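## Task

Close the lid of the tip box labelled TB1 and push its front edge fully down so it latches, while the lids of the other two boxes stay completely open; afterwards release the gripper and back the arm away.

## Robot and tools

Robot: one six-joint arm (yam_ultra) with a two-finger parallel gripper. Because there is a single arm, every motion command is one row of 8 numbers, not one list per arm. The only camera is cam_wrist, a 504x504 fisheye on the wrist (K=[[237.586, 0, 251.67], [0, 237.348, 250.885], [0, 0, 1]], D=[0.12, 0, 0, 0], theta_max_deg=73.8).

Scene: three tip boxes sit loose on a bench mat. Identify each by the ID printed on the box (TB1, TB2, ...), never by tape on the bench. Boxes must finish upright and flat on the mat. Pushing or knocking anything off the table ends the scene. Occasionally something may tug a held part or nudge a loose object.

Frames: the scene frame has its origin on the table surface under the arm base, +z up, and +y to the left when facing along +x. The base may sit slightly tilted. In the gripper's own frame the fingers point along +z and open and close along y. end_effector_position is the point midway between the finger pads, roughly 1 cm short of the fingertips.

Row layout: [x, y, z, qw, qx, qy, qz, opening]. x, y, z are an absolute target position in metres in the scene frame; qw, qx, qy, qz are an absolute orientation quaternion, w first, also in the scene frame. opening runs from -1 (closed) to +1 (fully open, 0.094 m). To hold an orientation, repeat the same quaternion in every row rather than copying the possibly drifted one from a result. A row is refused if its position lies more than 0.6 m from the last reported position along any gripper axis.

execute_actions(actions, pictures): actions is a list holding zero or one item. Empty list: just returns the current state (with pictures). An action item {"rows": [...], "steps": n} holds 1 to 15 rows and runs n control steps (1 to 15, default 15, each 1/30 s); one row per step, the final row repeated to fill. An action needs at least 9 steps. A wait item {"steps": n} (up to 300) sends nothing new and returns once n steps have elapsed since the previous result, thinking time included. pictures true forces camera images; otherwise they come only with an empty list. A refused call sends nothing.

move(target, speed): target is one absolute row as above. speed is the path's top speed in m/s, 0.002 to 0.5 (default 0.25); rotation is capped at twice that value in rad/s. The gripper follows a straight line to the target lasting 0.5 to 10 s (longer paths stop after 10 s, short of it), turning the shorter way. It does not avoid obstacles, may lag, wander or overshoot the speed (especially with the arm almost straight). The opening is applied at the start. It ends when the path is over and everything is still, or 5 s after. The result adds a move: line: ending done (settled near target), off_target, moving, held (last step blocked) or fault, plus limits: paced means the pose was clipped, held means some steps were blocked and the arm may then surge fast. Distance to target is reported. Faster contact hits harder; aiming further past a surface presses harder.

wait(seconds): 0 to 10 s, nothing new sent. zoom_image(camera "cam_wrist", region [x0, y0, x1, y1] in pixels, top-left origin, at most 504x504): closer view of the latest wrist image. read_manual(section "licences"): licence texts only. finished_scene(scene): pass the current scene number (1 or 2); irreversible; reports whether the goal holds and gives the next task.

Timing: the simulation keeps running while replies are composed. For execute_actions actions, the result is captured 9 steps early; those 9 steps run during the next reply. move and wait keep nothing back and always include pictures. A Hand target line (where the controller is now driving) appears only when nothing is kept back.

Control behaviour: each step the commanded pose is clipped to within 70 mm and 16 degrees of the measured pose, then damped inverse kinematics drives the joints, favouring position over orientation. After an action ends the arm only reaches the last clipped pose, so check the reported pose and send the remainder. Motions often finish about 1 cm or more off, usually low. The elbow cannot fully straighten. Reported hand position can be off, more so at long reach.

Result lines: the state line gives end_effector_position (m) and end_effector_quat_wxyz. Joint positions and Joint velocities list waist, shoulder, elbow, wrist pitch, wrist yaw, wrist roll (rad, rad/s) and finally the pad gap (m, m/s). Ranges: waist -2.618 to 3.054, shoulder 0.000 to 3.142, elbow 0.000 to 3.142, wrist pitch -1.571 to 1.571, wrist yaw -1.571 to 1.571, wrist roll -2.094 to 2.094. grip_measured is the finger opening on the command scale (may be off by about 1 mm consistently). "pose unreachable" means the clearance check altered or blocked the command; HELD flags the affected steps (a mounting post counts as arm). FAULT lines report stops.

Gripping: to hold something, command roughly 0.03 below grip_measured; a smaller margin grips more gently. Pad force tops out near 50 to 62 N, less on thin parts, with a brief spike on first contact.

Heat: holding load warms motors. MOTOR HOT appears from 75 °C; at 90 °C the arm halts for 10 s; at 100 °C the motors go limp and the arm drops. These appear as OVER-TEMPERATURE FAULT lines.

Avoid: slamming into lids or boxes, pressing very hard, dropping or flinging parts, closing or bumping the lids that must stay open, and tipping any box. Finish by opening the gripper and lifting away.

Each tool is called after "Emit:" as a command line: name --argument value for each argument, lists and objects as JSON in quotes; but a table of rows of numbers goes row by row, as --pt "numbers of a row", without its own name.

## Session

Emit:
execute_actions --actions '[]'

Scene clock: 0.00 s of 8400.00 s.
end_effector_position=(+0.3248, -0.1515, +0.2218) grip_measured=+1.000 end_effector_quat_wxyz=(+0.224, -0.581, +0.782, -0.009)
Joint positions: [ 0.191  1.421  1.115 -0.856  0.414 -1.504  0.094]
Joint velocities: [-0.002 -0.002 -0.002 -0.022  0.037  0.022  0.   ]
Motor temperatures (°C, as the motors report them): [32 29 30 31 29 31]
Hand target: +0.329, -0.151, +0.230; +0.239, -0.578, +0.780, -0.011

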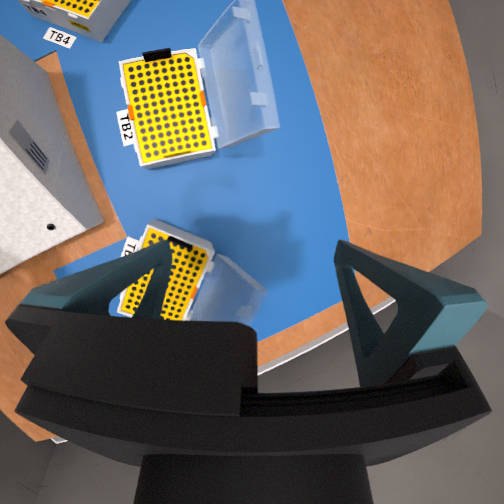

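Emit:
zoom_image --camera "cam_wrist" --region '[0, 0, 140, 70]'

Emit:
move --target '[0.21,-0.10,0.29,0.462,0,0.887,0,1]'

Emit:
zoom_image --camera "cam_wrist" --region '[150, 170, 400, 330]'

Region (0, 0, 140, 70) of cam_wrist's 504x504 image, scaled by 3.600, with more detail than that image has.

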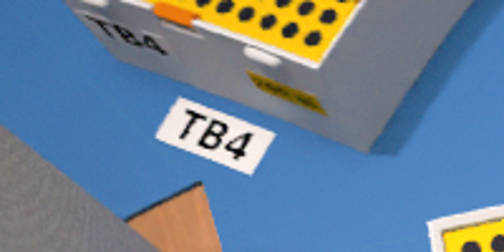

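Scene clock: 3.87 s of 8400.00 s.
end_effector_position=(+0.2071, -0.1000, +0.2838) grip_measured=+1.000 end_effector_quat_wxyz=(+0.460, +0.002, +0.888, +0.008)
Joint positions: [ 1.06   0.648  0.501 -0.907  1.038  0.189  0.094]
Joint velocities: [ 0.007  0.002  0.002 -0.081 -0.037  0.037  0.   ]
Motor temperatures (°C, as the motors report them): [32 30 30 32 29 31]
Hand target: +0.209, -0.100, +0.290; +0.464, +0.001, +0.886, +0.005
Off the commanded pose: 0.007 m, 1 deg.
Kept back: nothing.
move: done

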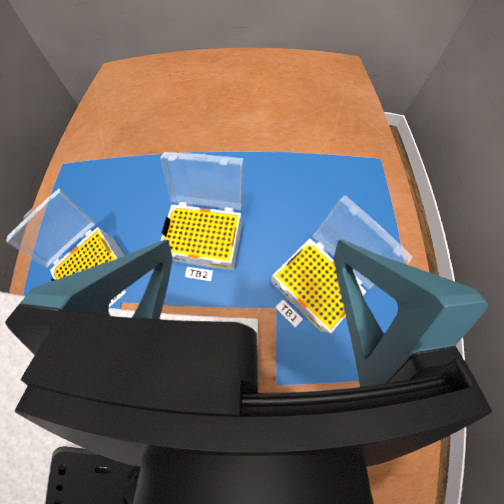

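Region (150, 170, 400, 330) of cam_wrist's 504x504 image, scaled by 2.016, with more detail than that image has; it fills the top 323 rows of this view, and the rest is white.

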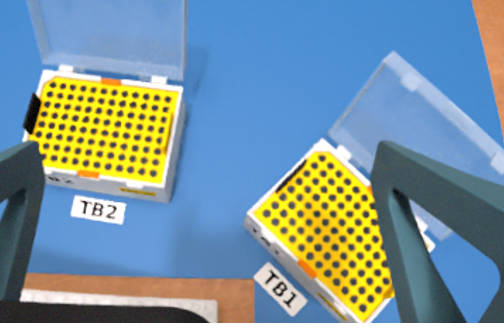

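Emit:
zoom_image --camera "cam_wrist" --region '[165, 245, 315, 325]'

Region (165, 245, 315, 325) of cam_wrist's 504x504 image, scaled by 3.360, with more detail than that image has; it fills the top 269 rows of this view, and the rest is white.

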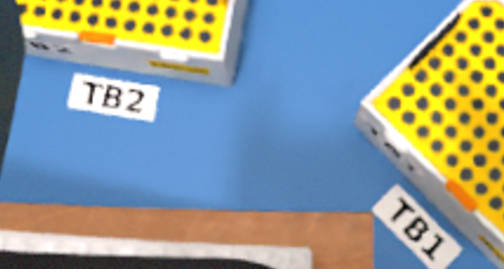

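Emit:
move --target '[0.291,-0.251,0.19,0,-0.39,0.92,0,0.2]'

Scene clock: 7.53 s of 8400.00 s.
end_effector_position=(+0.2893, -0.2478, +0.1859) grip_measured=+0.202 end_effector_quat_wxyz=(-0.006, -0.387, +0.922, -0.005)
Joint positions: [ 0.023  1.616  1.394 -1.204  0.717 -1.018  0.056]
Joint velocities: [-0.007  0.007  0.002 -0.066  0.037  0.007  0.001]
Motor temperatures (°C, as the motors report them): [32 30 31 32 29 31]
Hand target: +0.293, -0.251, +0.190; -0.003, -0.389, +0.921, -0.007
Off the commanded pose: 0.005 m, 1 deg.
Kept back: nothing.
move: done

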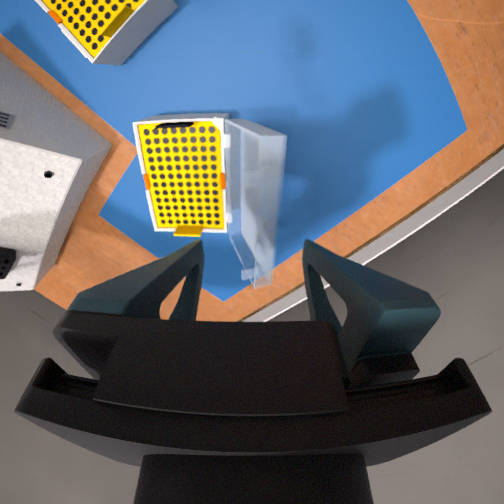

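Emit:
move --target '[0.290,-0.261,0.125,0,-0.39,0.92,0,0.2]' --speed 0.06

Emit:
move --target '[0.247,-0.220,0.122,0,-0.39,0.92,0,0.2]' --speed 0.04

Scene clock: 16.53 s of 8400.00 s.
end_effector_position=(+0.2870, -0.2668, +0.1273) grip_measured=+0.202 end_effector_quat_wxyz=(-0.008, -0.385, +0.923, -0.005)
Joint positions: [-0.148  1.631  1.275 -0.932  0.684 -1.23   0.056]
Joint velocities: [-0.002  0.012  0.002 -0.037 -0.022 -0.037 -0.   ]
Motor temperatures (°C, as the motors report them): [32 30 31 32 29 31]
Hand target: +0.290, -0.261, +0.125; -0.001, -0.390, +0.921, +0.000
Off the commanded pose: 0.007 m, 1 deg.
Kept back: nothing.
After step 90, 4.50 s passed at rest.
move: done

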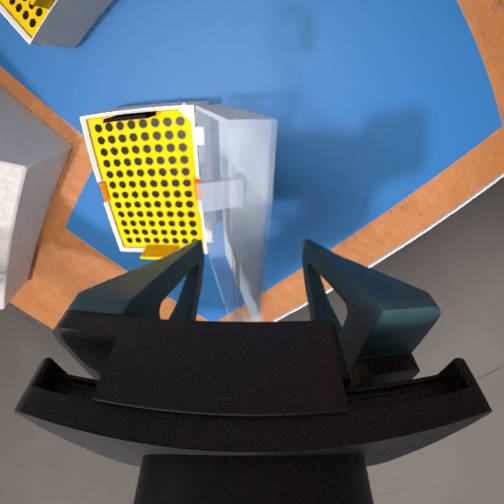

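Scene clock: 18.33 s of 8400.00 s.
end_effector_position=(+0.2414, -0.2201, +0.1122) grip_measured=+0.202 end_effector_quat_wxyz=(-0.020, -0.398, +0.917, +0.012)
Joint positions: [-0.118  1.513  1.002 -0.856  0.685 -1.186  0.056]
Joint velocities: [ 0.007 -0.007 -0.007  0.037 -0.037  0.022  0.   ]
Motor temperatures (°C, as the motors report them): [32 30 31 32 29 31]
Hand target: +0.247, -0.220, +0.122; +0.000, -0.390, +0.921, +0.001
Off the commanded pose: 0.011 m, 3 deg.
Kept back: nothing.
move: off_target

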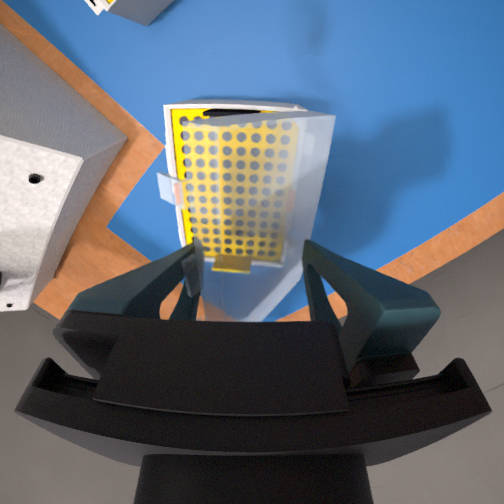

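Emit:
execute_actions --actions '[{"rows":[[0.247,-0.22,0.120,0,-0.39,0.92,0,0.24],[0.247,-0.22,0.118,0,-0.39,0.92,0,0.28],[0.247,-0.22,0.116,0,-0.39,0.92,0,0.32],[0.247,-0.22,0.114,0,-0.39,0.92,0,0.36],[0.247,-0.22,0.112,0,-0.39,0.92,0,0.41],[0.247,-0.22,0.110,0,-0.39,0.92,0,0.46],[0.247,-0.22,0.108,0,-0.39,0.92,0,0.51],[0.247,-0.22,0.106,0,-0.39,0.92,0,0.56],[0.247,-0.22,0.104,0,-0.39,0.92,0,0.62],[0.247,-0.22,0.102,0,-0.39,0.92,0,0.68],[0.247,-0.22,0.100,0,-0.39,0.92,0,0.74],[0.247,-0.22,0.098,0,-0.39,0.92,0,0.8],[0.247,-0.22,0.096,0,-0.39,0.92,0,0.86],[0.247,-0.22,0.095,0,-0.39,0.92,0,0.92],[0.247,-0.22,0.095,0,-0.39,0.92,0,1]]}]'

Emit:
move --target '[0.234,-0.207,0.097,0,-0.39,0.92,0,1]' --speed 0.015

Emit:
move --target '[0.226,-0.199,0.135,0,-0.39,0.92,0,1]' --speed 0.08

Emit:
move --target '[0.214,-0.182,0.13,0,0.4,0.916,0,0.5]' --speed 0.4

Scene clock: 21.83 s of 8400.00 s.
end_effector_position=(+0.2430, -0.2187, +0.1094) grip_measured=+0.434 end_effector_quat_wxyz=(-0.017, -0.396, +0.918, +0.008)
Joint positions: [-0.119  1.513  0.987 -0.826  0.685 -1.192  0.067]
Joint velocities: [-0.007 -0.007 -0.144  0.183 -0.051 -0.081  0.05 ]
Motor temperatures (°C, as the motors report them): [33 31 31 32 29 31]
Steps of this call (steps 1 to 90: nothing new was sent; then 0.30 s passed at rest; steps 91 to 96: the first 6 steps of this action). Readings (end_effector_position):
91: (+0.2418, -0.2203, +0.1122)
92: (+0.2421, -0.2203, +0.1121)
94: (+0.2429, -0.2199, +0.1111)
96: the state above

Scene clock: 23.90 s of 8400.00 s.
end_effector_position=(+0.2279, -0.2083, +0.0882) grip_measured=+1.000 end_effector_quat_wxyz=(-0.020, -0.395, +0.918, +0.011)
Joint positions: [-0.159  1.497  0.874 -0.709  0.679 -1.234  0.094]
Joint velocities: [-0.012 -0.007 -0.007  0.007 -0.007 -0.007  0.   ]
Motor temperatures (°C, as the motors report them): [33 31 31 32 29 31]
Hand target: +0.234, -0.207, +0.097; +0.000, -0.390, +0.921, +0.001
Off your previous action's commanded pose: 0.007 m, 2 deg at its last step (step 9 of this call).
Off the commanded pose: 0.011 m, 3 deg.
Kept back: nothing.
move: off_target

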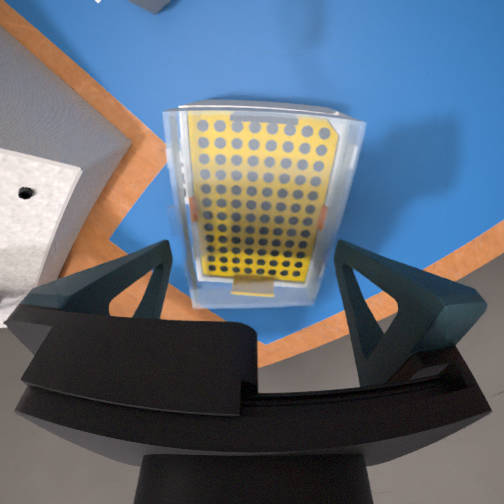

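Scene clock: 25.03 s of 8400.00 s.
end_effector_position=(+0.2160, -0.1914, +0.1209) grip_measured=+1.000 end_effector_quat_wxyz=(-0.020, -0.400, +0.916, +0.015)
Joint positions: [-0.041  1.42   0.874 -0.887  0.694 -1.092  0.094]
Joint velocities: [ 0.007  0.002 -0.002 -0.051 -0.037  0.051  0.   ]
Motor temperatures (°C, as the motors report them): [33 31 31 32 29 31]
Hand target: +0.225, -0.199, +0.135; +0.001, -0.390, +0.921, +0.001
Off the commanded pose: 0.019 m, 3 deg.
Kept back: nothing.
move: off_target

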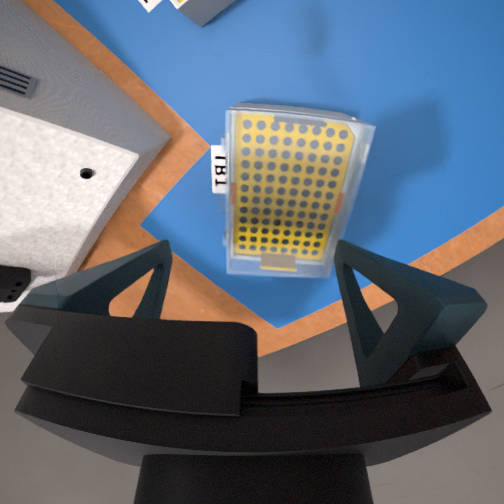

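Scene clock: 27.80 s of 8400.00 s.
end_effector_position=(+0.2105, -0.1802, +0.1240) grip_measured=+0.502 end_effector_quat_wxyz=(-0.019, +0.395, +0.918, +0.003)
Joint positions: [-0.008  1.386  0.831 -0.886  0.686  0.575  0.071]
Joint velocities: [-0.012 -0.007  0.002 -0.022 -0.066 -0.037 -0.002]
Motor temperatures (°C, as the motors report them): [33 31 31 32 29 31]
Hand target: +0.214, -0.182, +0.130; -0.000, +0.400, +0.916, +0.001
Off the commanded pose: 0.007 m, 2 deg.
Kept back: nothing.
move: done

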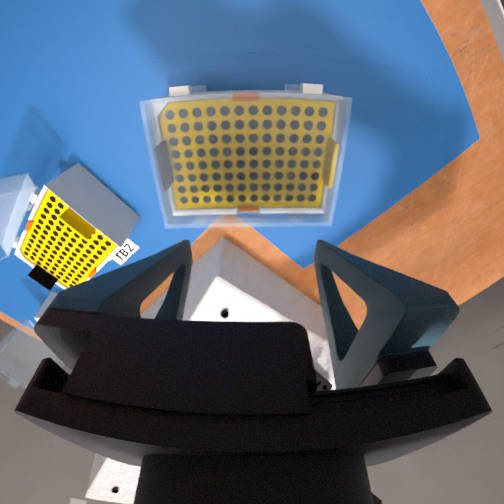

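Emit:
move --target '[0.217,-0.181,0.035,0,0.39,0.92,0,0.5]' --speed 0.03

Scene clock: 31.23 s of 8400.00 s.
end_effector_position=(+0.2105, -0.1840, +0.0811) grip_measured=+0.501 end_effector_quat_wxyz=(-0.014, +0.378, +0.926, +0.006)
Joint positions: [-0.146  1.431  0.733 -0.624  0.654  0.357  0.07 ]
Joint velocities: [ 0.012 -0.002 -0.007  0.022  0.051 -0.037  0.   ]
Motor temperatures (°C, as the motors report them): [32 31 31 32 29 31]
Hand target: +0.210, -0.181, +0.047; -0.013, +0.391, +0.920, -0.002
Off the commanded pose: 0.047 m, 2 deg.
Kept back: nothing.
move: off_target

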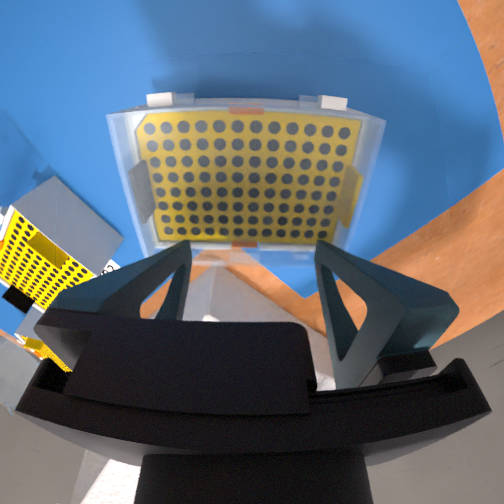

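This matches the latched view from scene 1.

Emit:
move --target '[0.225,-0.19,0.22,0,0.39,0.92,0,0.5]' --speed 0.15

Emit:
finished_scene --scene 2

Scene clock: 33.10 s of 8400.00 s.
end_effector_position=(+0.2181, -0.1883, +0.2138) grip_measured=+0.501 end_effector_quat_wxyz=(-0.009, +0.394, +0.919, +0.004)
Joint positions: [ 0.236  1.387  1.126 -1.36   0.699  0.874  0.07 ]
Joint velocities: [ 0.002  0.002 -0.002  0.051  0.066 -0.007  0.   ]
Motor temperatures (°C, as the motors report them): [33 31 31 32 29 31]
Hand target: +0.224, -0.189, +0.220; +0.001, +0.391, +0.921, +0.002
Off the commanded pose: 0.009 m, 1 deg.
Kept back: nothing.
move: done

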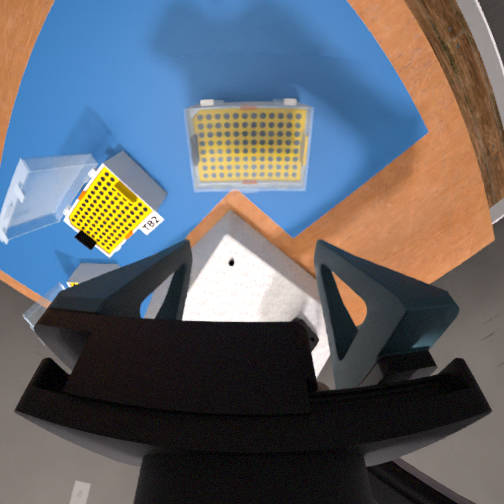

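The scene is finished: the task was done.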